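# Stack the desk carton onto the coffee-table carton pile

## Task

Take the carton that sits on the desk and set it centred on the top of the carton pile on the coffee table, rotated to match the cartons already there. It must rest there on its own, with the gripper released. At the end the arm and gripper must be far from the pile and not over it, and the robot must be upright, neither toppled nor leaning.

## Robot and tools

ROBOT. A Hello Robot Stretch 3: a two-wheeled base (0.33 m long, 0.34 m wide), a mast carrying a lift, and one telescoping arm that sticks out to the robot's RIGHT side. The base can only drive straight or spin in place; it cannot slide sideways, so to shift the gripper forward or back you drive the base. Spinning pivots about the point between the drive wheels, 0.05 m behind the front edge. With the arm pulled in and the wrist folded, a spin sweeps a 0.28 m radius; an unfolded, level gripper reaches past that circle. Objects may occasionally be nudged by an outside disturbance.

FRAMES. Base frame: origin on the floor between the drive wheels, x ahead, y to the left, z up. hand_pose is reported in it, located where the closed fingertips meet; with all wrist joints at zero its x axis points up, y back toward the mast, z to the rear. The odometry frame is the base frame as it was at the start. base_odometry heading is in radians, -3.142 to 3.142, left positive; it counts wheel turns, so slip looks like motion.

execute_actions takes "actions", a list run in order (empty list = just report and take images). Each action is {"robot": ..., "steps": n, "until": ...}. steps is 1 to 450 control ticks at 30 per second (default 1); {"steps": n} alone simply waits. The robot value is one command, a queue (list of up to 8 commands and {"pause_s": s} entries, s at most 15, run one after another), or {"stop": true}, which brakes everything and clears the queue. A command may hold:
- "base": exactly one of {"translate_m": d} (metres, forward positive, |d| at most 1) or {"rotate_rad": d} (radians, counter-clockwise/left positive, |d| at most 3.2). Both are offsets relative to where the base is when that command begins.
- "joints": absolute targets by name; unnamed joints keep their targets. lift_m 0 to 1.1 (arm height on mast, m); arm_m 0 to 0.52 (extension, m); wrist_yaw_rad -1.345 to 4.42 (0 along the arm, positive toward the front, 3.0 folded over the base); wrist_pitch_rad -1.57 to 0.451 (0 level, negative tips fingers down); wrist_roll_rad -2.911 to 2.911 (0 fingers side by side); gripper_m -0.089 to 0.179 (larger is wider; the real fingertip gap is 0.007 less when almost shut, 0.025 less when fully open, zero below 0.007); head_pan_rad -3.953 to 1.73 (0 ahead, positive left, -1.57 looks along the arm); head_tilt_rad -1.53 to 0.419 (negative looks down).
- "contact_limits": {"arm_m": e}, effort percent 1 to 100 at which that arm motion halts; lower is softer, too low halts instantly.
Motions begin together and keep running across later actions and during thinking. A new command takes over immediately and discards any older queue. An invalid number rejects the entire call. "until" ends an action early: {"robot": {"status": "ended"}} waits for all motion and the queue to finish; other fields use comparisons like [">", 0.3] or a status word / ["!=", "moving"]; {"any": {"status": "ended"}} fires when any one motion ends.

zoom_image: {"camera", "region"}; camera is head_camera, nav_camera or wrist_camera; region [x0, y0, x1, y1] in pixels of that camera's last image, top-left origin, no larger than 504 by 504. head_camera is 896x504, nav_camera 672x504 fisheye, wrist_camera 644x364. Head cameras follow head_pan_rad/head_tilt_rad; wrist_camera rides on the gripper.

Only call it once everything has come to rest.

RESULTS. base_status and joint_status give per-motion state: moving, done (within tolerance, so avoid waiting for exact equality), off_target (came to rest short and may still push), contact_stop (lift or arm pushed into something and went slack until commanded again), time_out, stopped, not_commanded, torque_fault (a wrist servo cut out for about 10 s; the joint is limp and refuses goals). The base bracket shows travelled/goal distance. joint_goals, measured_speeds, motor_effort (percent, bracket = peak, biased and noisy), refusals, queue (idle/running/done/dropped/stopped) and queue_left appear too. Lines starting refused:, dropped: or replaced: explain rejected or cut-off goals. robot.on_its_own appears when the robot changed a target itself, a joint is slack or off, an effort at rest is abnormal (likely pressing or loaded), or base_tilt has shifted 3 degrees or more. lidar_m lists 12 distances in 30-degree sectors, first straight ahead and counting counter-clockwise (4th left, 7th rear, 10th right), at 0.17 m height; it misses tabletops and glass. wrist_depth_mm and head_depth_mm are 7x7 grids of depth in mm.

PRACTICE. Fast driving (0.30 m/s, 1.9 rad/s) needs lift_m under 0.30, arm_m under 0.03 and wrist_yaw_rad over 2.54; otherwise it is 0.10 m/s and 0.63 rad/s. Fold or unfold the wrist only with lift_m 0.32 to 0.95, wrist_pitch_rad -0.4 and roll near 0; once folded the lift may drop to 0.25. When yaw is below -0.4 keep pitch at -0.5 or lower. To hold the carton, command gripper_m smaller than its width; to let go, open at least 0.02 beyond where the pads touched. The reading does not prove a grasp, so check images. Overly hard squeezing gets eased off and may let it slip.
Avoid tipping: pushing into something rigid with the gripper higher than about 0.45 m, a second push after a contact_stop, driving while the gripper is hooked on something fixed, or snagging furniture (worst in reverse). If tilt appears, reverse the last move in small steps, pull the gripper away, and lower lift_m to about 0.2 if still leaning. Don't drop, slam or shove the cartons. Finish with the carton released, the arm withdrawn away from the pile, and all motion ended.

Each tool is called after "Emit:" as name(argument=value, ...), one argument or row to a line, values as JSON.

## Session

Emit:
execute_actions(
  actions=[
    {"robot":{"joints":{"head_tilt_rad":-0.6,"head_pan_rad":0}},"steps":60,"until":{"robot":{"status":"ended"}}},
  ],
)

Scene clock: 0.90 s.
robot.base_odometry: x=+0.000 y=+0.000 heading=+0.000 (m, m, rad; robot's odometry frame)
robot.turned_by_wheels: +0.000 (rad since the last result)
robot.turned_by_imu: +0.000 (rad since the last result)
robot.base_tilt: forward=-0.3 right=-0.4 (deg)
robot.lidar_m: 1.91 1.49 1.63 1.01 0.91 0.91 1.07 1.87 1.55 2.25 2.57 2.88
robot.head_depth_mm: 2732 2902 3125 2519 1889 1515 1270 / 2969 3181 3368 2557 1897 1517 1271 / 3274 3540 3677 2524 1904 1528 1268 / 3274 3551 3685 2334 1905 1536 1270 / 3017 3225 3409 2149 1907 1521 1274 / 2811 3036 3229 1950 1905 1526 1271 / 2625 2776 2807 1752 1779 1530 1277
robot.base_status: not_commanded
robot.joint_positions: lift_m=+0.324 arm_m=+0.001 wrist_yaw_rad=+3.110 wrist_pitch_rad=-0.340 wrist_roll_rad=+0.019 gripper_m=+0.037 head_pan_rad=+0.007 head_tilt_rad=-0.592
robot.joint_goals: lift_m=+0.324 arm_m=+0.001 wrist_yaw_rad=+3.110 wrist_pitch_rad=-0.340 wrist_roll_rad=+0.019 gripper_m=+0.037 head_pan_rad=+0.000 head_tilt_rad=-0.600
robot.joint_status: lift_m=not_commanded arm_m=not_commanded wrist_yaw_rad=not_commanded wrist_pitch_rad=not_commanded wrist_roll_rad=not_commanded gripper_m=not_commanded head_pan_rad=done head_tilt_rad=done
robot.measured_speeds: translate_m=+0.000 rotate_rad=+0.000 lift_m=+0.000 arm_m=+0.000 wrist_yaw_rad=+0.000 wrist_pitch_rad=+0.000 wrist_roll_rad=+0.000 head_pan_rad=+0.000 head_tilt_rad=+0.000
robot: refusals=0 queue=done queue_left=0
robot.motor_effort: left_wheel=+0(1) right_wheel=-1(2) lift_m=+28(28) arm_m=+0(1) wrist_yaw_rad=+0(0) wrist_pitch_rad=+7(7) wrist_roll_rad=+1(0) gripper_m=+0(0) head_pan_rad=-4(5) head_tilt_rad=-3(26) (%)
robot.hand_pose: x=-0.0139 y=+0.0874 z=+0.3547 quat_wxyz=(+0.132, +0.705, +0.108, +0.689) (m; robot's base frame)
robot.wrist_depth_mm: 708 787 - - - - - / 734 826 - - - - - / 780 896 - - - - - / 781 880 920 926 949 983 976 / 695 721 - 753 776 756 780 / 586 609 - 611 641 632 643 / 512 515 - 537 526 529 547
pictures: head_camera (sideways: a quarter turn clockwise sets it upright), nav_camera (sideways: a quarter turn counterclockwise sets it upright), wrist_camera
Images, in order (width x height): head_camera 896x504, nav_camera 672x504, wrist_camera 644x364.

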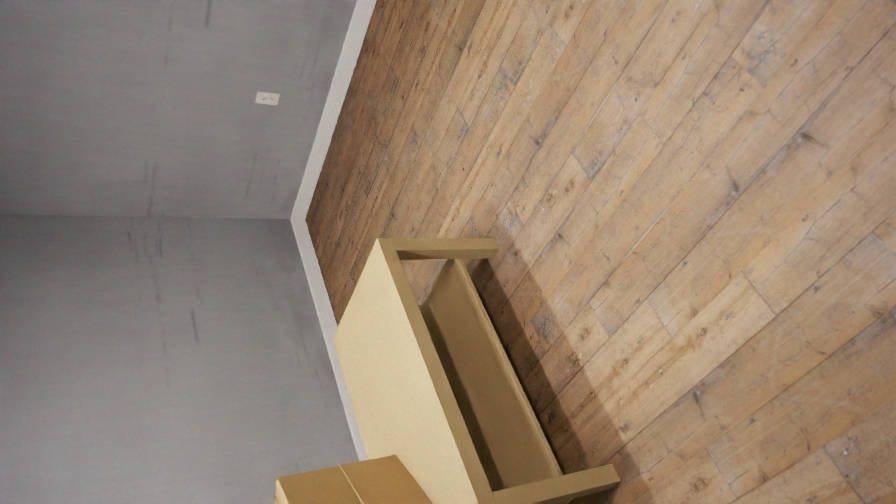

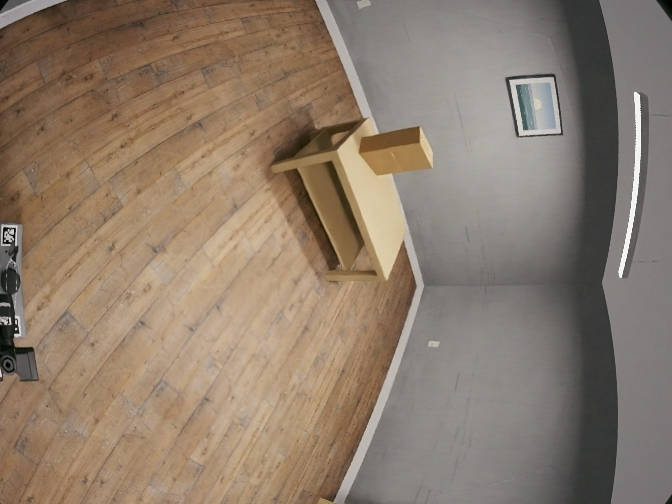

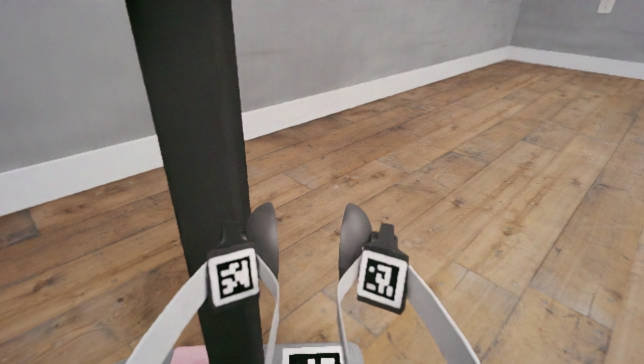

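Emit:
execute_actions(
  actions=[
    {"robot":{"joints":{"head_tilt_rad":-0.45,"head_pan_rad":0.4}},"steps":60,"until":{"robot":{"status":"ended"}}},
  ],
)

Emit:
execute_actions(
  actions=[
    {"robot":{"joints":{"lift_m":0.28,"head_pan_rad":-1.8}},"steps":90,"until":{"robot":{"status":"ended"}}},
  ],
)

Scene clock: 5.53 s.
robot.base_odometry: x=+0.000 y=+0.000 heading=+0.000 (m, m, rad; robot's odometry frame)
robot.turned_by_wheels: +0.000 (rad since the last result)
robot.turned_by_imu: +0.000 (rad since the last result)
robot.base_tilt: forward=-0.2 right=-0.5 (deg)
robot.lidar_m: 1.91 1.48 1.63 1.01 0.91 0.91 1.07 1.87 1.55 2.26 2.58 2.88
robot.head_depth_mm: 2884 3144 3434 3330 2095 1719 1383 / 2781 3020 3297 2188 2107 1719 1384 / 2708 2897 3146 2191 1992 1716 1394 / 2583 2818 2962 1863 1739 1723 1392 / 2502 2714 2898 2936 2168 1731 1391 / 2419 2603 2807 2960 2279 1736 1399 / 2384 2517 2681 2876 2288 1733 1398
robot.base_status: not_commanded
robot.joint_positions: lift_m=+0.324 arm_m=+0.001 wrist_yaw_rad=+3.110 wrist_pitch_rad=-0.340 wrist_roll_rad=+0.019 gripper_m=+0.037 head_pan_rad=+0.393 head_tilt_rad=-0.459
robot.joint_goals: lift_m=+0.324 arm_m=+0.001 wrist_yaw_rad=+3.110 wrist_pitch_rad=-0.340 wrist_roll_rad=+0.019 gripper_m=+0.037 head_pan_rad=+0.400 head_tilt_rad=-0.450
robot.joint_status: lift_m=not_commanded arm_m=not_commanded wrist_yaw_rad=not_commanded wrist_pitch_rad=not_commanded wrist_roll_rad=not_commanded gripper_m=not_commanded head_pan_rad=done head_tilt_rad=done
robot.measured_speeds: translate_m=+0.000 rotate_rad=+0.000 lift_m=+0.000 arm_m=+0.000 wrist_yaw_rad=+0.000 wrist_pitch_rad=+0.000 wrist_roll_rad=+0.000 head_pan_rad=+0.000 head_tilt_rad=+0.000
robot: refusals=0 queue=done queue_left=0
robot.motor_effort: left_wheel=+0(0) right_wheel=-1(1) lift_m=+28(28) arm_m=-1(1) wrist_yaw_rad=+0(0) wrist_pitch_rad=+7(7) wrist_roll_rad=+1(1) gripper_m=+0(0) head_pan_rad=+4(27) head_tilt_rad=+4(17) (%)
robot.hand_pose: x=-0.0139 y=+0.0874 z=+0.3547 quat_wxyz=(+0.132, +0.705, +0.108, +0.689) (m; robot's base frame)
robot.wrist_depth_mm: 698 763 - - - - - / 742 817 - - - - - / 775 876 - - - - - / 799 884 914 941 959 958 951 / 714 738 - 745 752 769 765 / 585 599 - 603 644 620 636 / 507 517 - 533 532 535 539
pictures: head_camera (sideways: a quarter turn clockwise sets it upright), nav_camera (sideways: a quarter turn counterclockwise sets it upright), wrist_camera
Images, in order (width x height): head_camera 896x504, nav_camera 672x504, wrist_camera 644x364.

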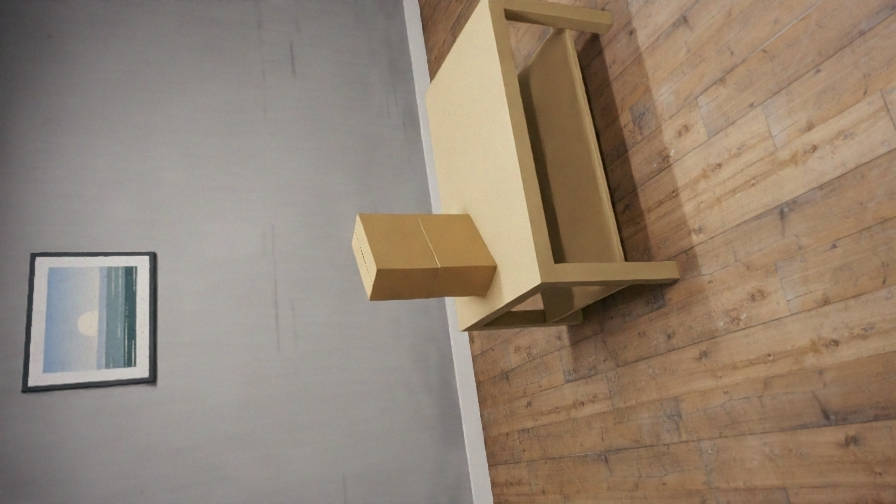

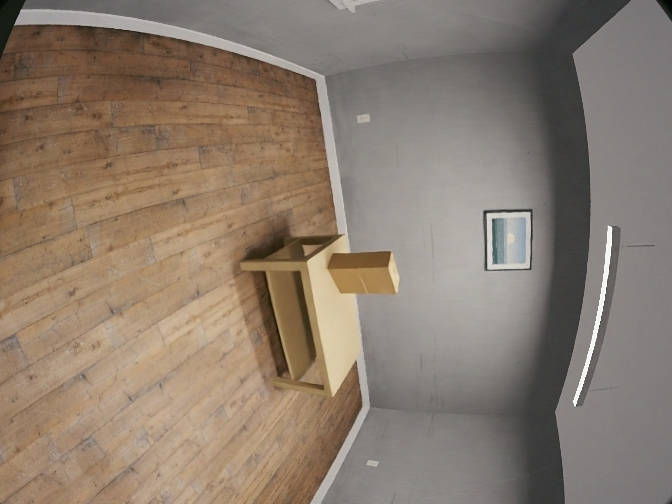

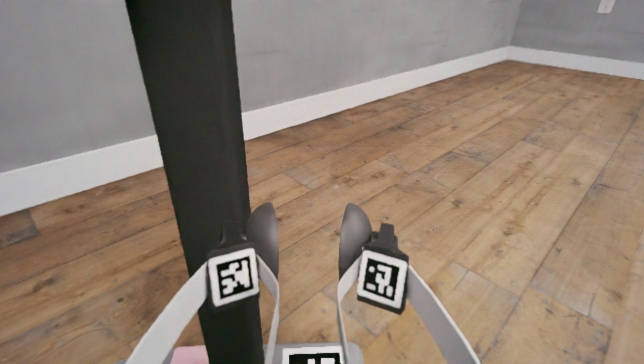

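Scene clock: 7.10 s.
robot.base_odometry: x=+0.000 y=+0.000 heading=+0.000 (m, m, rad; robot's odometry frame)
robot.turned_by_wheels: +0.000 (rad since the last result)
robot.turned_by_imu: +0.000 (rad since the last result)
robot.base_tilt: forward=-0.2 right=-0.4 (deg)
robot.lidar_m: 1.91 1.48 1.64 1.02 0.91 0.91 1.08 1.87 1.55 2.26 2.57 2.87
robot.head_depth_mm: 1606 1700 1822 1925 2014 1711 1390 / 1703 1823 1942 1997 2145 1719 1395 / 1822 1925 2063 1594 2041 1713 1399 / 1931 2086 2189 1486 2292 1730 1391 / 2072 2235 2378 1614 2292 1742 1405 / 2252 2445 2519 2717 2285 1724 1391 / 2415 2658 2792 2545 2288 1731 1406
robot.base_status: not_commanded
robot.joint_positions: lift_m=+0.280 arm_m=+0.001 wrist_yaw_rad=+3.110 wrist_pitch_rad=-0.341 wrist_roll_rad=+0.019 gripper_m=+0.037 head_pan_rad=-1.793 head_tilt_rad=-0.458
robot.joint_goals: lift_m=+0.280 arm_m=+0.001 wrist_yaw_rad=+3.110 wrist_pitch_rad=-0.341 wrist_roll_rad=+0.019 gripper_m=+0.037 head_pan_rad=-1.800 head_tilt_rad=-0.450
robot.joint_status: lift_m=done arm_m=not_commanded wrist_yaw_rad=not_commanded wrist_pitch_rad=not_commanded wrist_roll_rad=not_commanded gripper_m=not_commanded head_pan_rad=done head_tilt_rad=done
robot.measured_speeds: translate_m=+0.000 rotate_rad=+0.000 lift_m=+0.000 arm_m=+0.000 wrist_yaw_rad=+0.000 wrist_pitch_rad=+0.000 wrist_roll_rad=+0.000 head_pan_rad=+0.000 head_tilt_rad=+0.000
robot: refusals=0 queue=done queue_left=0
robot.motor_effort: left_wheel=+0(0) right_wheel=-1(0) lift_m=+24(22) arm_m=-1(1) wrist_yaw_rad=+0(0) wrist_pitch_rad=+8(8) wrist_roll_rad=+0(1) gripper_m=+1(1) head_pan_rad=-4(42) head_tilt_rad=+4(4) (%)
robot.hand_pose: x=-0.0139 y=+0.0872 z=+0.3104 quat_wxyz=(+0.132, +0.705, +0.108, +0.689) (m; robot's base frame)
robot.wrist_depth_mm: 708 772 - - - - - / 738 848 - - - - - / 775 878 - - - - - / 766 804 851 834 866 879 899 / 647 645 - 666 686 680 700 / 534 544 - 545 580 561 570 / 467 - - - 474 485 481
pictures: head_camera (sideways: a quarter turn clockwise sets it upright), nav_camera (sideways: a quarter turn counterclockwise sets it upright), wrist_camera
Images, in order (width x height): head_camera 896x504, nav_camera 672x504, wrist_camera 644x364.

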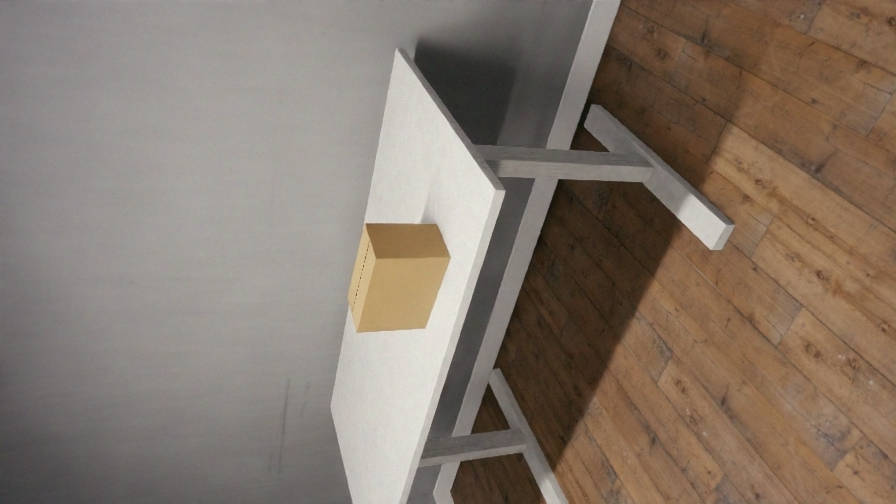

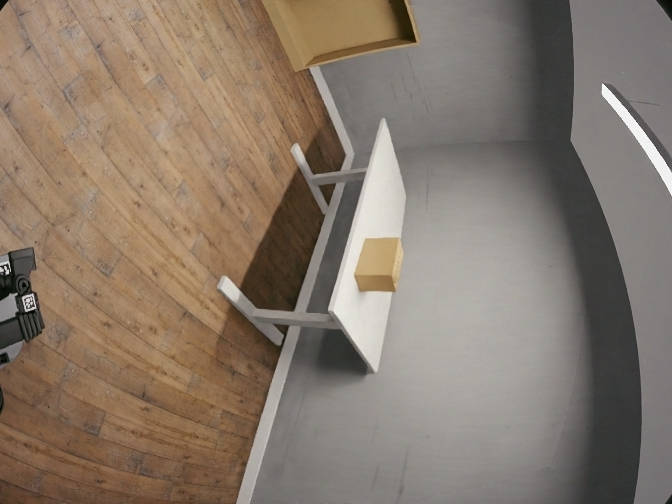

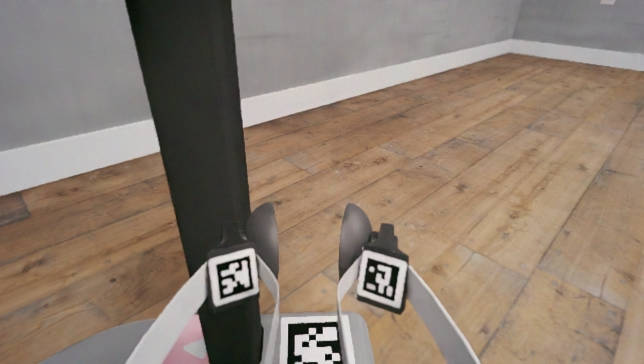

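Emit:
execute_actions(
  actions=[
    {"robot":[{"base":{"rotate_rad":-1.46}},{"base":{"translate_m":0.97},"joints":{"head_pan_rad":-1.45,"head_tilt_rad":-0.7,"wrist_pitch_rad":-0.4}}],"steps":450,"until":{"robot":{"status":"ended"}}},
    {"robot":{"joints":{"lift_m":0.8}}},
    {"robot":[{"base":{"translate_m":0.1}},{"base":{"rotate_rad":0.475},"joints":{"wrist_yaw_rad":1.57,"wrist_roll_rad":0}}],"steps":300,"until":{"robot":{"status":"ended"}}},
  ],
)

Scene clock: 29.47 s.
robot.base_odometry: x=+0.118 y=-1.063 heading=-0.985 (m, m, rad; robot's odometry frame)
robot.turned_by_wheels: -0.985 (rad since the last result)
robot.turned_by_imu: -0.967 (rad since the last result)
robot.base_tilt: forward=-0.1 right=-0.5 (deg)
robot.lidar_m: 1.66 1.83 2.51 2.07 2.57 1.94 1.77 1.79 1.36 0.78 1.27 1.33
robot.head_depth_mm: 1052 1173 1327 1479 759 1316 1251 / 1052 1166 1271 962 758 1319 - / 1044 1166 1253 930 757 1276 1236 / 1043 1164 1264 659 697 1311 1203 / 1046 1161 1262 663 702 1320 1201 / 1037 1149 1248 665 717 1318 1235 / 1036 1144 1243 971 763 1334 1211
robot.base_status: done (rotate_rad +0.4749 of +0.4750)
robot.joint_positions: lift_m=+0.800 arm_m=+0.001 wrist_yaw_rad=+1.573 wrist_pitch_rad=-0.417 wrist_roll_rad=+0.003 gripper_m=+0.037 head_pan_rad=-1.457 head_tilt_rad=-0.691
robot.joint_goals: lift_m=+0.800 arm_m=+0.001 wrist_yaw_rad=+1.570 wrist_pitch_rad=-0.400 wrist_roll_rad=+0.000 gripper_m=+0.037 head_pan_rad=-1.450 head_tilt_rad=-0.700
robot.joint_status: lift_m=done arm_m=not_commanded wrist_yaw_rad=done wrist_pitch_rad=done wrist_roll_rad=done gripper_m=not_commanded head_pan_rad=done head_tilt_rad=done
robot.measured_speeds: translate_m=+0.000 rotate_rad=+0.000 lift_m=+0.000 arm_m=+0.000 wrist_yaw_rad=+0.000 wrist_pitch_rad=+0.000 wrist_roll_rad=+0.000 head_pan_rad=+0.000 head_tilt_rad=+0.000
robot: refusals=0 queue=done queue_left=0
robot.motor_effort: left_wheel=-1(10) right_wheel=+1(6) lift_m=+32(33) arm_m=-1(1) wrist_yaw_rad=-2(2) wrist_pitch_rad=+7(7) wrist_roll_rad=-1(3) gripper_m=-1(0) head_pan_rad=+2(28) head_tilt_rad=-3(20) (%)
robot.hand_pose: x=+0.2032 y=-0.1458 z=+0.8128 quat_wxyz=(+0.592, +0.593, -0.386, +0.385) (m; robot's base frame)
robot.wrist_depth_mm: - - - - - - - / - - - - 827 727 760 / - - - - - 509 529 / - - - - - 446 404 / - - - - - - 330 / - - - - - - - / 978 997 - - - - -
pictures: head_camera (sideways: a quarter turn clockwise sets it upright), nav_camera (sideways: a quarter turn counterclockwise sets it upright), wrist_camera
Images, in order (width x height): head_camera 896x504, nav_camera 672x504, wrist_camera 644x364.

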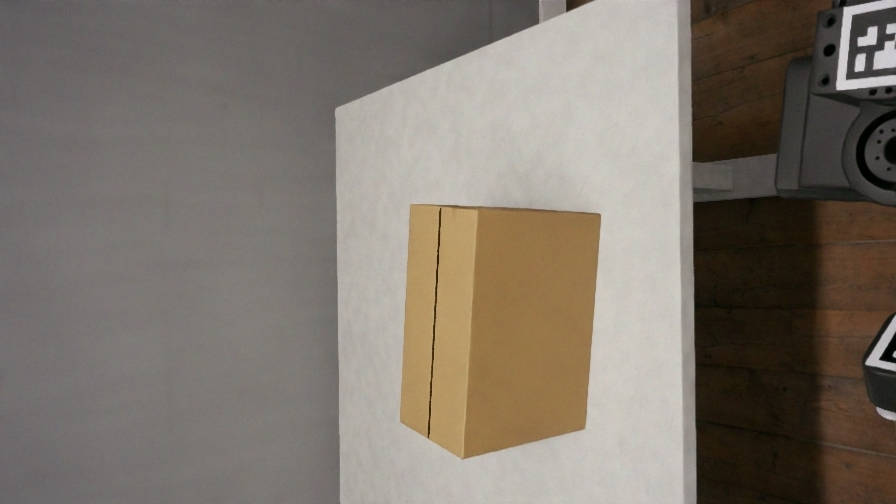

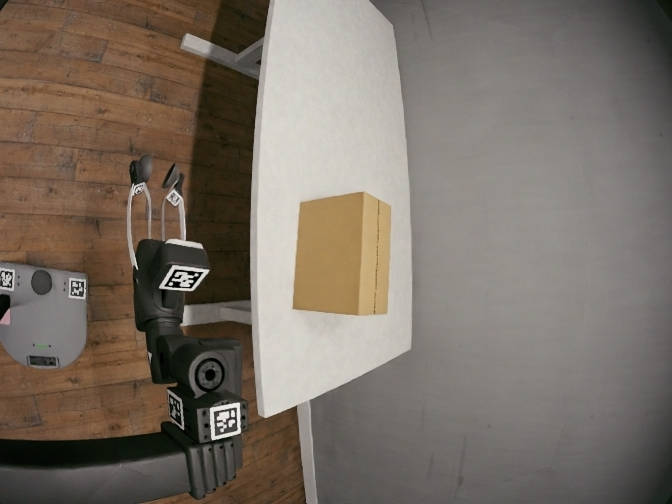

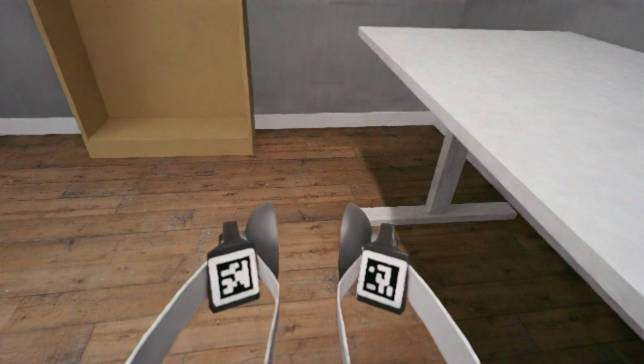

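Emit:
execute_actions(
  actions=[
    {"robot":{"base":{"translate_m":0.043},"joints":{"lift_m":1.04,"wrist_pitch_rad":-1.1,"gripper_m":0.175}},"steps":25},
    {"robot":[{"joints":{"lift_m":1.04,"arm_m":0.437}},{"joints":{"lift_m":0.99}}],"steps":450,"until":{"robot":{"status":"ended"}}},
  ],
)

Scene clock: 40.17 s.
robot.base_odometry: x=+0.142 y=-1.099 heading=-0.985 (m, m, rad; robot's odometry frame)
robot.turned_by_wheels: +0.000 (rad since the last result)
robot.turned_by_imu: +0.001 (rad since the last result)
robot.base_tilt: forward=-0.1 right=-0.5 (deg)
robot.lidar_m: 1.63 1.79 2.46 2.07 2.58 1.99 1.81 1.83 1.36 0.79 1.26 1.29
robot.head_depth_mm: 1051 1215 1318 1042 755 1318 1198 / 1029 - 1239 959 757 1307 1196 / 1041 1160 - 687 714 1280 1192 / 1039 1151 1259 660 697 1311 1204 / 1032 1150 1261 661 705 1314 1205 / 1037 1146 1245 719 718 1318 1207 / 1026 1138 1243 968 764 1330 1203
robot.base_status: done (translate_m +0.0430 of +0.0430)
robot.joint_positions: lift_m=+0.990 arm_m=+0.437 wrist_yaw_rad=+1.571 wrist_pitch_rad=-1.104 wrist_roll_rad=+0.003 gripper_m=+0.175 head_pan_rad=-1.457 head_tilt_rad=-0.692
robot.joint_goals: lift_m=+0.990 arm_m=+0.437 wrist_yaw_rad=+1.570 wrist_pitch_rad=-1.100 wrist_roll_rad=+0.000 gripper_m=+0.175 head_pan_rad=-1.450 head_tilt_rad=-0.700
robot.joint_status: lift_m=done arm_m=done wrist_yaw_rad=done wrist_pitch_rad=done wrist_roll_rad=done gripper_m=done head_pan_rad=done head_tilt_rad=done
robot.measured_speeds: translate_m=+0.000 rotate_rad=+0.000 lift_m=+0.000 arm_m=+0.000 wrist_yaw_rad=+0.000 wrist_pitch_rad=+0.000 wrist_roll_rad=+0.000 head_pan_rad=+0.000 head_tilt_rad=+0.000
robot: refusals=0 queue=done queue_left=0
robot.motor_effort: left_wheel=-1(3) right_wheel=+1(3) lift_m=+24(36) arm_m=+2(4) wrist_yaw_rad=-1(2) wrist_pitch_rad=+1(7) wrist_roll_rad=-1(1) gripper_m=+0(82) head_pan_rad=+3(3) head_tilt_rad=-3(3) (%)
robot.hand_pose: x=+0.0725 y=-0.5819 z=+0.8892 quat_wxyz=(+0.688, +0.688, -0.164, +0.162) (m; robot's base frame)
robot.wrist_depth_mm: - - 189 187 192 415 423 / - - 180 180 182 396 403 / - - 171 171 174 378 387 / - - 164 164 166 364 369 / - 338 156 157 159 349 353 / - 320 150 151 152 333 336 / - 306 144 144 146 320 322
pictures: head_camera (sideways: a quarter turn clockwise sets it upright), nav_camera (sideways: a quarter turn counterclockwise sets it upright), wrist_camera
Images, in order (width x height): head_camera 896x504, nav_camera 672x504, wrist_camera 644x364.

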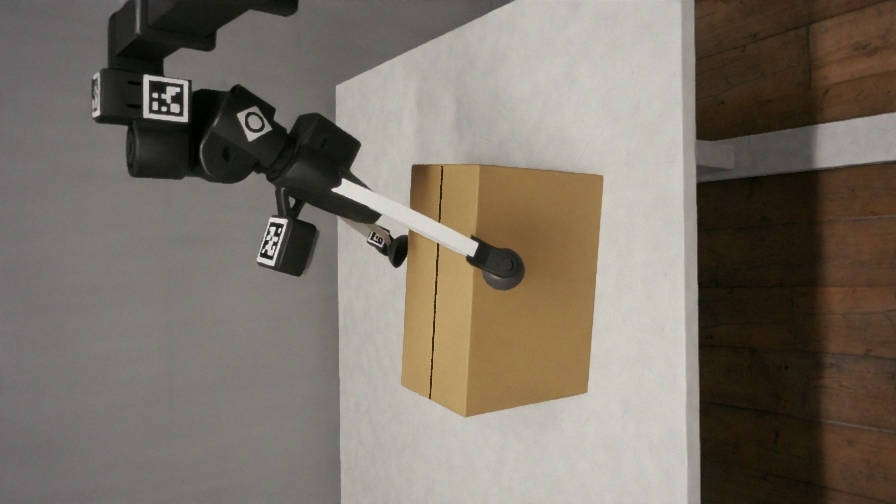

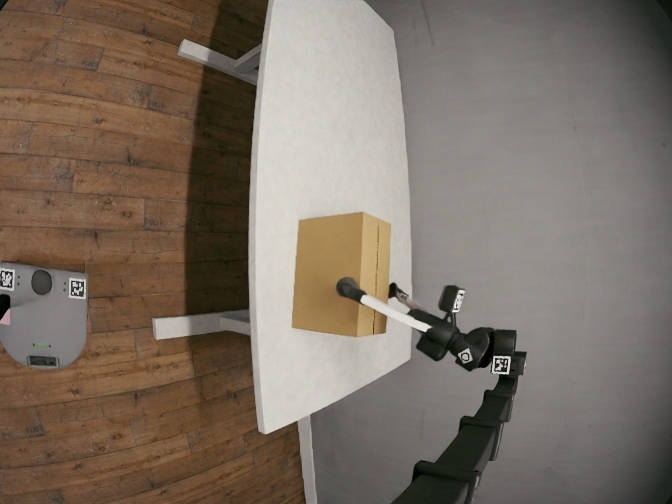

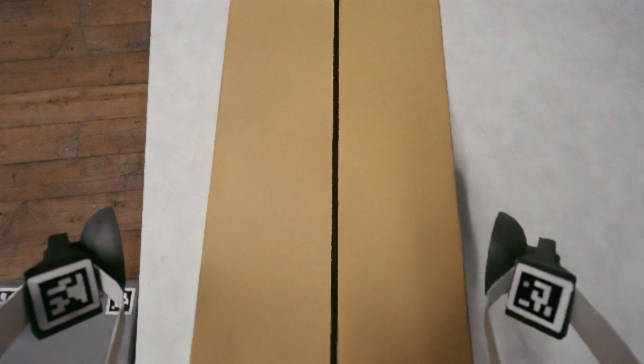

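Emit:
execute_actions(
  actions=[
    {"robot":[{"base":{"translate_m":0.016},"joints":{"arm_m":0.449,"wrist_yaw_rad":1.59}},{"joints":{"lift_m":0.96}},{"joints":{"gripper_m":0.095}},{"joints":{"lift_m":1.0}}],"steps":450,"until":{"robot":{"status":"ended"}}},
  ],
)

Scene clock: 56.77 s.
robot.base_odometry: x=+0.151 y=-1.113 heading=-0.985 (m, m, rad; robot's odometry frame)
robot.turned_by_wheels: +0.000 (rad since the last result)
robot.turned_by_imu: +0.000 (rad since the last result)
robot.base_tilt: forward=-0.3 right=-0.5 (deg)
robot.lidar_m: 1.60 1.78 2.44 2.07 2.59 2.00 1.83 1.85 1.35 0.79 1.26 1.28
robot.head_depth_mm: 1038 1186 1322 995 754 1308 1203 / 1030 - 1240 959 756 1285 1194 / 1041 1156 1191 621 695 1287 1204 / 1035 1154 1265 637 695 1312 1204 / 1036 1148 1243 645 705 1319 1204 / 1025 1145 1238 866 738 1319 1204 / 1032 1136 1245 969 764 1316 1211
robot.base_status: done (translate_m +0.0160 of +0.0160)
robot.joint_positions: lift_m=+1.000 arm_m=+0.449 wrist_yaw_rad=+1.588 wrist_pitch_rad=-1.108 wrist_roll_rad=+0.003 gripper_m=+0.099 head_pan_rad=-1.457 head_tilt_rad=-0.692
robot.joint_goals: lift_m=+1.000 arm_m=+0.449 wrist_yaw_rad=+1.590 wrist_pitch_rad=-1.100 wrist_roll_rad=+0.000 gripper_m=+0.098 head_pan_rad=-1.450 head_tilt_rad=-0.700
robot.joint_status: lift_m=done arm_m=done wrist_yaw_rad=done wrist_pitch_rad=done wrist_roll_rad=done gripper_m=done head_pan_rad=done head_tilt_rad=done
robot.measured_speeds: translate_m=+0.000 rotate_rad=+0.000 lift_m=+0.000 arm_m=+0.000 wrist_yaw_rad=+0.000 wrist_pitch_rad=+0.000 wrist_roll_rad=+0.000 head_pan_rad=+0.000 head_tilt_rad=+0.000
robot: refusals=0 queue=done queue_left=0
robot.motor_effort: left_wheel=-2(3) right_wheel=+1(5) lift_m=+33(35) arm_m=+2(1) wrist_yaw_rad=+2(2) wrist_pitch_rad=+3(4) wrist_roll_rad=-1(1) gripper_m=-21(98) head_pan_rad=+3(2) head_tilt_rad=-3(3) (%)
robot.hand_pose: x=+0.0714 y=-0.5924 z=+0.8985 quat_wxyz=(+0.687, +0.690, -0.157, +0.167) (m; robot's base frame)
robot.wrist_depth_mm: - - 167 169 173 433 435 / - - 156 157 161 406 413 / - - 146 148 151 392 395 / - - 138 139 142 373 376 / - 132 130 132 133 360 360 / - 123 123 125 126 - 346 / - 117 117 119 120 326 334
pictures: head_camera (sideways: a quarter turn clockwise sets it upright), nav_camera (sideways: a quarter turn counterclockwise sets it upright), wrist_camera
Images, in order (width x height): head_camera 896x504, nav_camera 672x504, wrist_camera 644x364.

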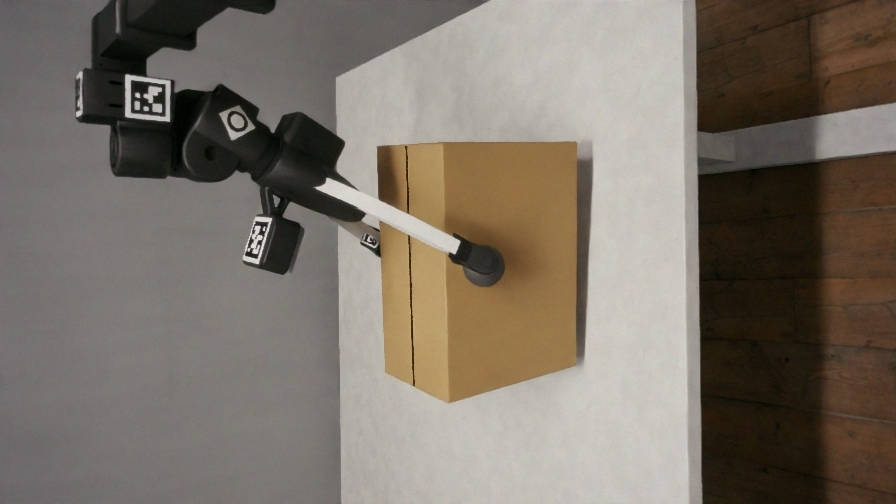

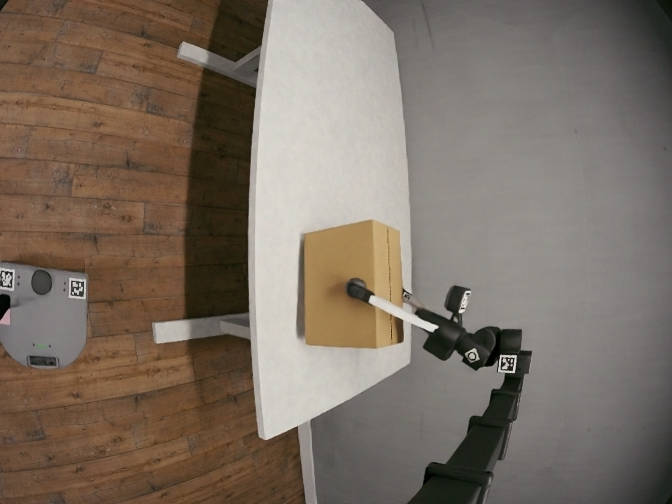

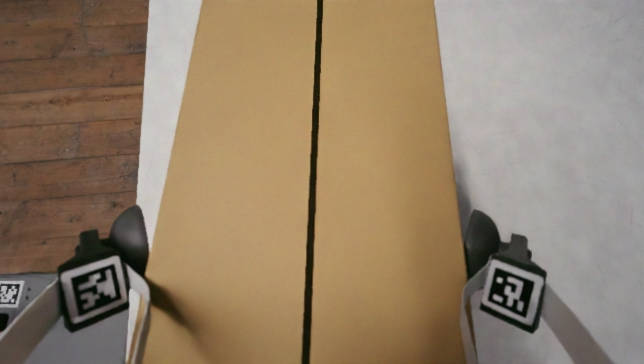

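Emit:
execute_actions(
  actions=[
    {"robot":{"joints":{"wrist_pitch_rad":-1.0,"lift_m":1.03}},"steps":60,"until":{"robot":{"status":"ended"}}},
  ],
)

Scene clock: 60.30 s.
robot.base_odometry: x=+0.151 y=-1.113 heading=-0.985 (m, m, rad; robot's odometry frame)
robot.turned_by_wheels: +0.000 (rad since the last result)
robot.turned_by_imu: +0.000 (rad since the last result)
robot.base_tilt: forward=-0.3 right=-0.4 (deg)
robot.lidar_m: 1.60 1.78 2.43 2.07 2.59 2.01 1.83 1.85 1.35 0.79 1.26 1.28
robot.head_depth_mm: 1019 1170 1318 997 756 1319 1198 / 1021 1200 1243 959 758 1289 1201 / 1034 1139 1195 610 717 1278 1196 / 1041 1140 1252 609 716 1327 1205 / 1031 1154 1255 619 715 1314 1207 / 1035 1144 1238 634 737 1322 1212 / 1023 1143 1234 969 764 1324 1204
robot.base_status: done (translate_m +0.0160 of +0.0160)
robot.joint_positions: lift_m=+1.030 arm_m=+0.449 wrist_yaw_rad=+1.588 wrist_pitch_rad=-1.017 wrist_roll_rad=+0.003 gripper_m=+0.102 head_pan_rad=-1.457 head_tilt_rad=-0.692
robot.joint_goals: lift_m=+1.030 arm_m=+0.449 wrist_yaw_rad=+1.590 wrist_pitch_rad=-1.000 wrist_roll_rad=+0.000 gripper_m=+0.101 head_pan_rad=-1.450 head_tilt_rad=-0.700
robot.joint_status: lift_m=done arm_m=done wrist_yaw_rad=done wrist_pitch_rad=done wrist_roll_rad=done gripper_m=done head_pan_rad=done head_tilt_rad=done
robot.measured_speeds: translate_m=+0.000 rotate_rad=+0.000 lift_m=+0.000 arm_m=+0.000 wrist_yaw_rad=+0.000 wrist_pitch_rad=+0.000 wrist_roll_rad=+0.000 head_pan_rad=+0.000 head_tilt_rad=+0.000
robot: refusals=0 queue=done queue_left=0
robot.on_its_own: gripper_m is held at +0.101, not at your +0.095, by its stall guard, which is not easing now
robot.motor_effort: left_wheel=-1(1) right_wheel=+0(0) lift_m=+33(36) arm_m=+1(1) wrist_yaw_rad=+2(1) wrist_pitch_rad=+7(9) wrist_roll_rad=-1(1) gripper_m=-19(21) head_pan_rad=+4(3) head_tilt_rad=-3(3) (%)
robot.hand_pose: x=+0.0928 y=-0.5921 z=+0.9379 quat_wxyz=(+0.679, +0.682, -0.188, +0.198) (m; robot's base frame)
robot.wrist_depth_mm: - - 185 184 190 515 530 / - - 166 168 173 489 488 / - - 152 155 157 450 457 / - - 141 143 146 423 424 / - 134 132 134 135 405 405 / - 123 124 125 126 - 384 / - 116 116 118 118 359 364
pictures: head_camera (sideways: a quarter turn clockwise sets it upright), nav_camera (sideways: a quarter turn counterclockwise sets it upright), wrist_camera
Images, in order (width x height): head_camera 896x504, nav_camera 672x504, wrist_camera 644x364.

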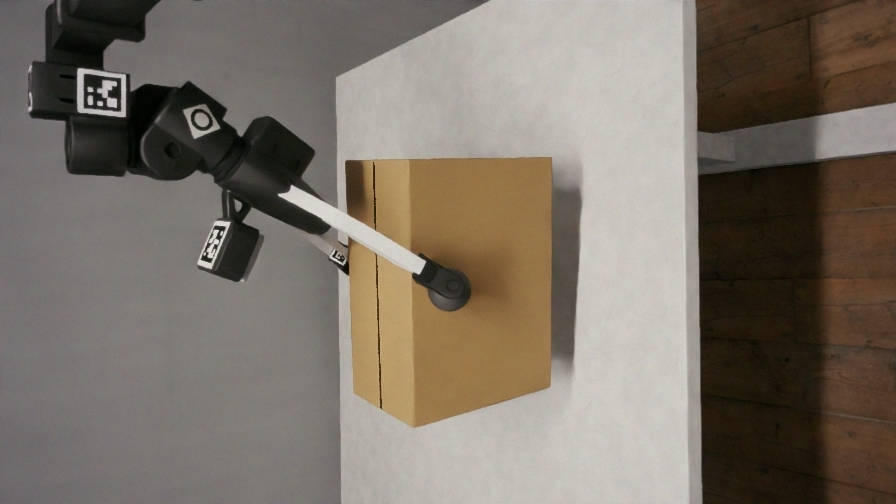

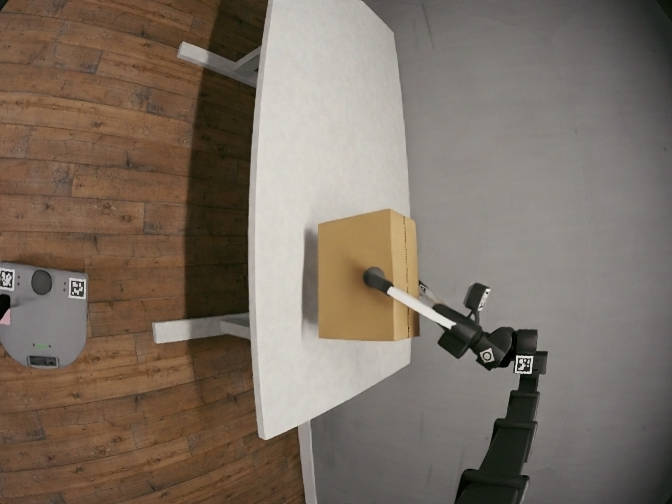

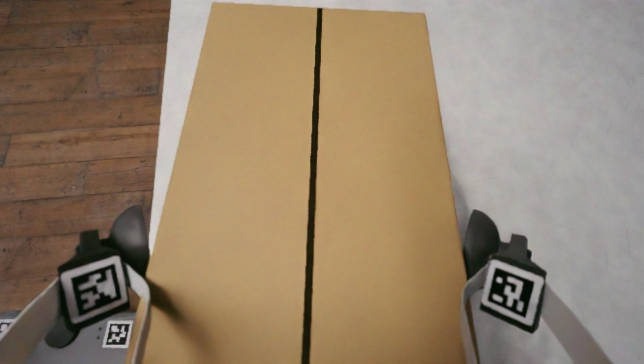

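Emit:
execute_actions(
  actions=[
    {"robot":{"joints":{"lift_m":0.957}},"steps":90,"until":{"robot":{"status":"ended"}}},
    {"robot":[{"joints":{"gripper_m":0.165}},{"base":{"translate_m":0.03},"joints":{"lift_m":0.959,"wrist_pitch_rad":-1.07}}],"steps":120,"until":{"robot":{"status":"ended"}}},
  ],
)

Scene clock: 68.23 s.
robot.base_odometry: x=+0.168 y=-1.138 heading=-0.985 (m, m, rad; robot's odometry frame)
robot.turned_by_wheels: +0.000 (rad since the last result)
robot.turned_by_imu: +0.000 (rad since the last result)
robot.base_tilt: forward=-0.1 right=-0.5 (deg)
robot.lidar_m: 1.58 1.75 2.39 2.06 3.10 2.04 1.86 1.88 1.35 0.80 1.26 1.25
robot.head_depth_mm: 1049 1126 1295 959 756 1312 1202 / 1039 - 1246 968 757 1278 1177 / 1038 1132 - 659 697 1320 1207 / 1034 1143 1231 670 697 1320 1210 / 1032 1149 1242 660 703 1321 1197 / 1021 1144 1242 965 740 1318 1211 / 1024 1136 1233 964 765 678 1212
robot.base_status: done (translate_m +0.0300 of +0.0300)
robot.joint_positions: lift_m=+0.959 arm_m=+0.449 wrist_yaw_rad=+1.588 wrist_pitch_rad=-1.074 wrist_roll_rad=+0.003 gripper_m=+0.165 head_pan_rad=-1.457 head_tilt_rad=-0.692
robot.joint_goals: lift_m=+0.959 arm_m=+0.449 wrist_yaw_rad=+1.590 wrist_pitch_rad=-1.070 wrist_roll_rad=+0.000 gripper_m=+0.165 head_pan_rad=-1.450 head_tilt_rad=-0.700
robot.joint_status: lift_m=done arm_m=done wrist_yaw_rad=done wrist_pitch_rad=done wrist_roll_rad=done gripper_m=done head_pan_rad=done head_tilt_rad=done
robot.measured_speeds: translate_m=+0.000 rotate_rad=+0.000 lift_m=+0.000 arm_m=+0.000 wrist_yaw_rad=+0.000 wrist_pitch_rad=+0.000 wrist_roll_rad=+0.000 head_pan_rad=+0.000 head_tilt_rad=+0.000
robot: refusals=0 queue=done queue_left=0
robot.motor_effort: left_wheel=-1(3) right_wheel=+0(4) lift_m=+32(35) arm_m=+1(2) wrist_yaw_rad=+2(1) wrist_pitch_rad=+1(9) wrist_roll_rad=-1(1) gripper_m=+0(82) head_pan_rad=+3(3) head_tilt_rad=-3(3) (%)
robot.hand_pose: x=+0.0796 y=-0.5923 z=+0.8608 quat_wxyz=(+0.684, +0.687, -0.169, +0.178) (m; robot's base frame)
robot.wrist_depth_mm: - 378 155 157 160 391 397 / - 359 147 149 151 371 380 / - 334 140 142 143 352 354 / - 318 133 135 136 332 341 / - 127 127 128 130 320 324 / 992 121 121 123 124 - 307 / - 117 116 118 119 286 292
pictures: head_camera (sideways: a quarter turn clockwise sets it upright), nav_camera (sideways: a quarter turn counterclockwise sets it upright), wrist_camera
Images, in order (width x height): head_camera 896x504, nav_camera 672x504, wrist_camera 644x364.

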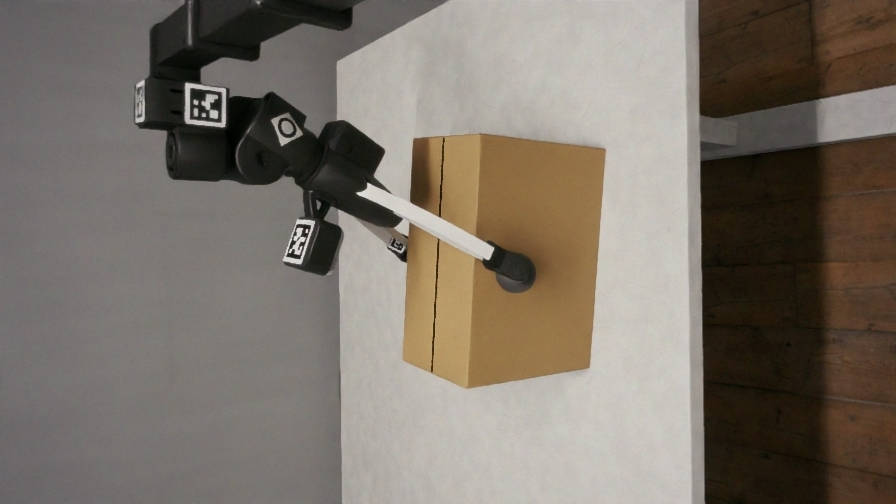

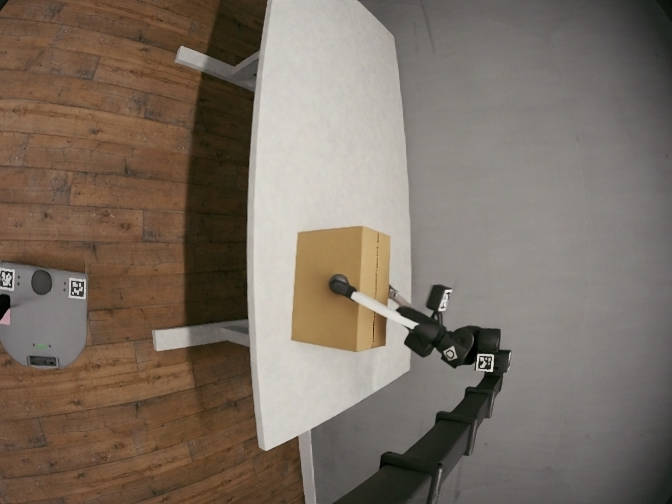

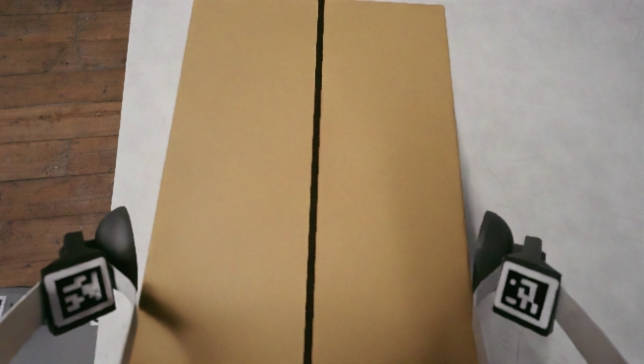

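Emit:
execute_actions(
  actions=[
    {"robot":[{"joints":{"gripper_m":0.095}},{"joints":{"lift_m":1.02}}],"steps":450,"until":{"robot":{"status":"ended"}}},
  ],
)

Scene clock: 72.63 s.
robot.base_odometry: x=+0.168 y=-1.138 heading=-0.985 (m, m, rad; robot's odometry frame)
robot.turned_by_wheels: +0.000 (rad since the last result)
robot.turned_by_imu: +0.000 (rad since the last result)
robot.base_tilt: forward=-0.1 right=-0.4 (deg)
robot.lidar_m: 1.58 1.74 2.40 2.07 3.11 2.04 1.86 1.88 1.35 0.79 1.26 1.25
robot.head_depth_mm: 1020 1181 1296 957 757 1310 1207 / 1009 1199 1252 926 756 1279 1179 / 1022 1135 1190 614 693 1311 1200 / 1035 1135 1256 622 697 1316 1206 / 1025 1139 1244 627 718 1315 1211 / 1025 1153 1241 866 740 1325 1216 / 1023 1142 1234 967 763 679 1209
robot.base_status: done (translate_m +0.0300 of +0.0300)
robot.joint_positions: lift_m=+1.020 arm_m=+0.449 wrist_yaw_rad=+1.588 wrist_pitch_rad=-1.079 wrist_roll_rad=+0.003 gripper_m=+0.102 head_pan_rad=-1.457 head_tilt_rad=-0.692
robot.joint_goals: lift_m=+1.020 arm_m=+0.449 wrist_yaw_rad=+1.590 wrist_pitch_rad=-1.070 wrist_roll_rad=+0.000 gripper_m=+0.101 head_pan_rad=-1.450 head_tilt_rad=-0.700
robot.joint_status: lift_m=done arm_m=done wrist_yaw_rad=done wrist_pitch_rad=done wrist_roll_rad=done gripper_m=done head_pan_rad=done head_tilt_rad=done
robot.measured_speeds: translate_m=+0.000 rotate_rad=+0.000 lift_m=+0.000 arm_m=+0.000 wrist_yaw_rad=+0.000 wrist_pitch_rad=+0.000 wrist_roll_rad=+0.000 head_pan_rad=+0.000 head_tilt_rad=+0.000
robot: refusals=0 queue=done queue_left=0
robot.on_its_own: gripper_m is held at +0.101, not at your +0.095, by its stall guard, which is still easing
robot.motor_effort: left_wheel=-1(2) right_wheel=+0(3) lift_m=+33(34) arm_m=+2(1) wrist_yaw_rad=+2(2) wrist_pitch_rad=+4(4) wrist_roll_rad=-1(1) gripper_m=-18(98) head_pan_rad=+3(3) head_tilt_rad=-3(3) (%)
robot.hand_pose: x=+0.0785 y=-0.5923 z=+0.9213 quat_wxyz=(+0.684, +0.687, -0.167, +0.177) (m; robot's base frame)
robot.wrist_depth_mm: - - 149 151 153 471 471 / - - 143 144 146 444 454 / - - 137 139 141 422 425 / - - 132 134 135 402 406 / - 127 128 129 130 381 387 / - 122 123 124 125 - 371 / - 118 119 120 121 346 353
pictures: head_camera (sideways: a quarter turn clockwise sets it upright), nav_camera (sideways: a quarter turn counterclockwise sets it upright), wrist_camera
Images, in order (width x height): head_camera 896x504, nav_camera 672x504, wrist_camera 644x364.

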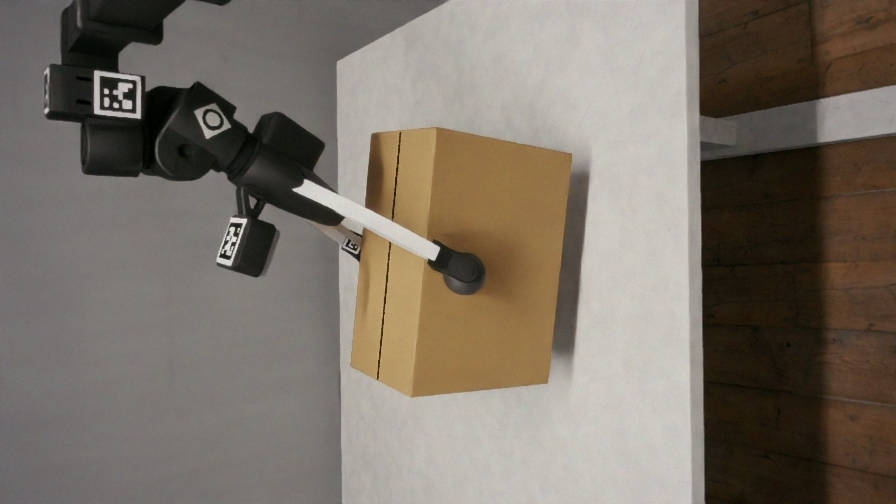

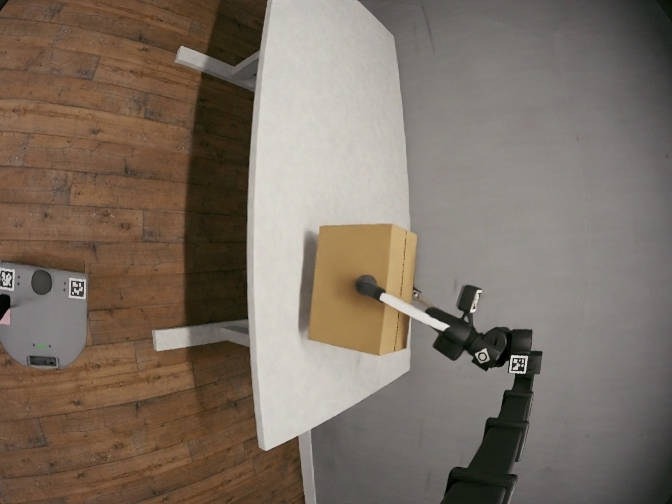

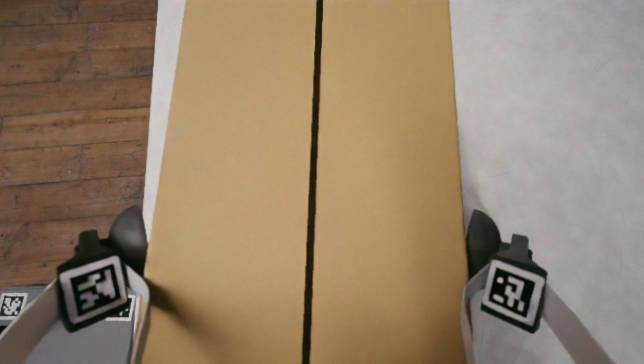

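Emit:
execute_actions(
  actions=[
    {"robot":{"joints":{"lift_m":0.962}},"steps":90,"until":{"robot":{"status":"ended"}}},
    {"robot":[{"joints":{"gripper_m":0.16}},{"base":{"translate_m":-0.008},"joints":{"lift_m":0.96}},{"joints":{"gripper_m":0.095}},{"joints":{"lift_m":1.02}}],"steps":220,"until":{"robot":{"status":"ended"}}},
  ],
)

Scene clock: 82.37 s.
robot.base_odometry: x=+0.163 y=-1.131 heading=-0.985 (m, m, rad; robot's odometry frame)
robot.turned_by_wheels: +0.000 (rad since the last result)
robot.turned_by_imu: +0.001 (rad since the last result)
robot.base_tilt: forward=-0.2 right=-0.5 (deg)
robot.lidar_m: 1.59 1.76 2.41 2.07 3.09 2.03 1.85 1.87 1.35 0.79 1.26 1.26
robot.head_depth_mm: 1017 1185 1291 956 755 1307 1207 / 1011 1203 1244 928 759 1276 1178 / 1025 1142 1184 610 695 1314 1206 / 1036 1142 1259 628 695 1309 1206 / 1030 1148 1241 630 714 1322 1210 / 1031 1150 1246 865 738 1318 1203 / 1026 1141 1238 969 762 1314 1199
robot.base_status: done (translate_m -0.0080 of -0.0080)
robot.joint_positions: lift_m=+1.020 arm_m=+0.449 wrist_yaw_rad=+1.588 wrist_pitch_rad=-1.078 wrist_roll_rad=+0.003 gripper_m=+0.102 head_pan_rad=-1.457 head_tilt_rad=-0.692
robot.joint_goals: lift_m=+1.020 arm_m=+0.449 wrist_yaw_rad=+1.590 wrist_pitch_rad=-1.070 wrist_roll_rad=+0.000 gripper_m=+0.101 head_pan_rad=-1.450 head_tilt_rad=-0.700
robot.joint_status: lift_m=done arm_m=done wrist_yaw_rad=done wrist_pitch_rad=done wrist_roll_rad=done gripper_m=done head_pan_rad=done head_tilt_rad=done
robot.measured_speeds: translate_m=+0.000 rotate_rad=+0.000 lift_m=+0.000 arm_m=+0.000 wrist_yaw_rad=+0.000 wrist_pitch_rad=+0.000 wrist_roll_rad=+0.000 head_pan_rad=+0.000 head_tilt_rad=+0.000
robot: refusals=0 queue=done queue_left=0
robot.on_its_own: gripper_m is held at +0.101, not at your +0.095, by its stall guard, which is still easing
robot.motor_effort: left_wheel=-1(4) right_wheel=+0(4) lift_m=+33(35) arm_m=+1(1) wrist_yaw_rad=+2(1) wrist_pitch_rad=+3(4) wrist_roll_rad=-1(1) gripper_m=-19(97) head_pan_rad=+2(3) head_tilt_rad=-3(3) (%)
robot.hand_pose: x=+0.0785 y=-0.5923 z=+0.9213 quat_wxyz=(+0.684, +0.687, -0.167, +0.177) (m; robot's base frame)
robot.wrist_depth_mm: - - 157 159 163 463 474 / - - 149 151 153 443 453 / - - 142 143 145 419 428 / - - 135 137 138 398 407 / - 129 129 130 132 385 386 / - 122 124 125 126 - 365 / - 118 118 120 121 349 352
pictures: head_camera (sideways: a quarter turn clockwise sets it upright), nav_camera (sideways: a quarter turn counterclockwise sets it upright), wrist_camera
Images, in order (width x height): head_camera 896x504, nav_camera 672x504, wrist_camera 644x364.

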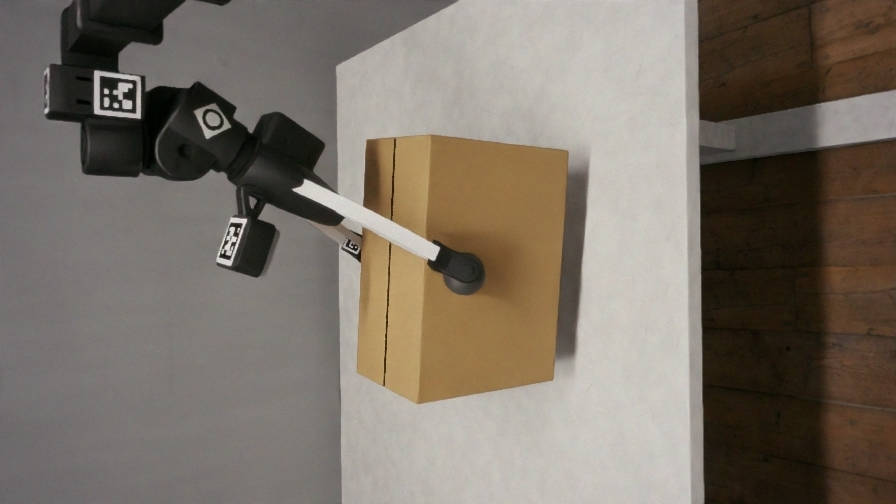

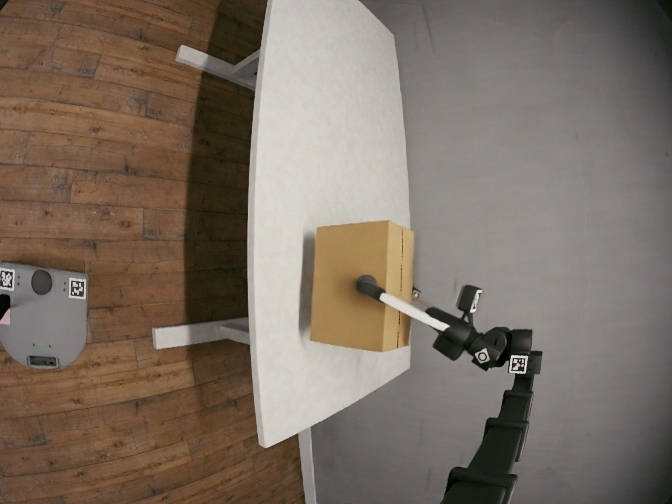

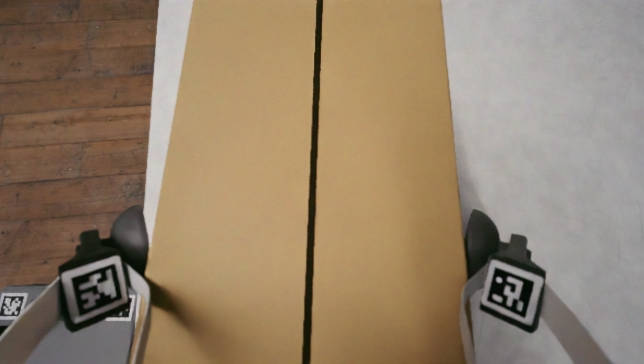

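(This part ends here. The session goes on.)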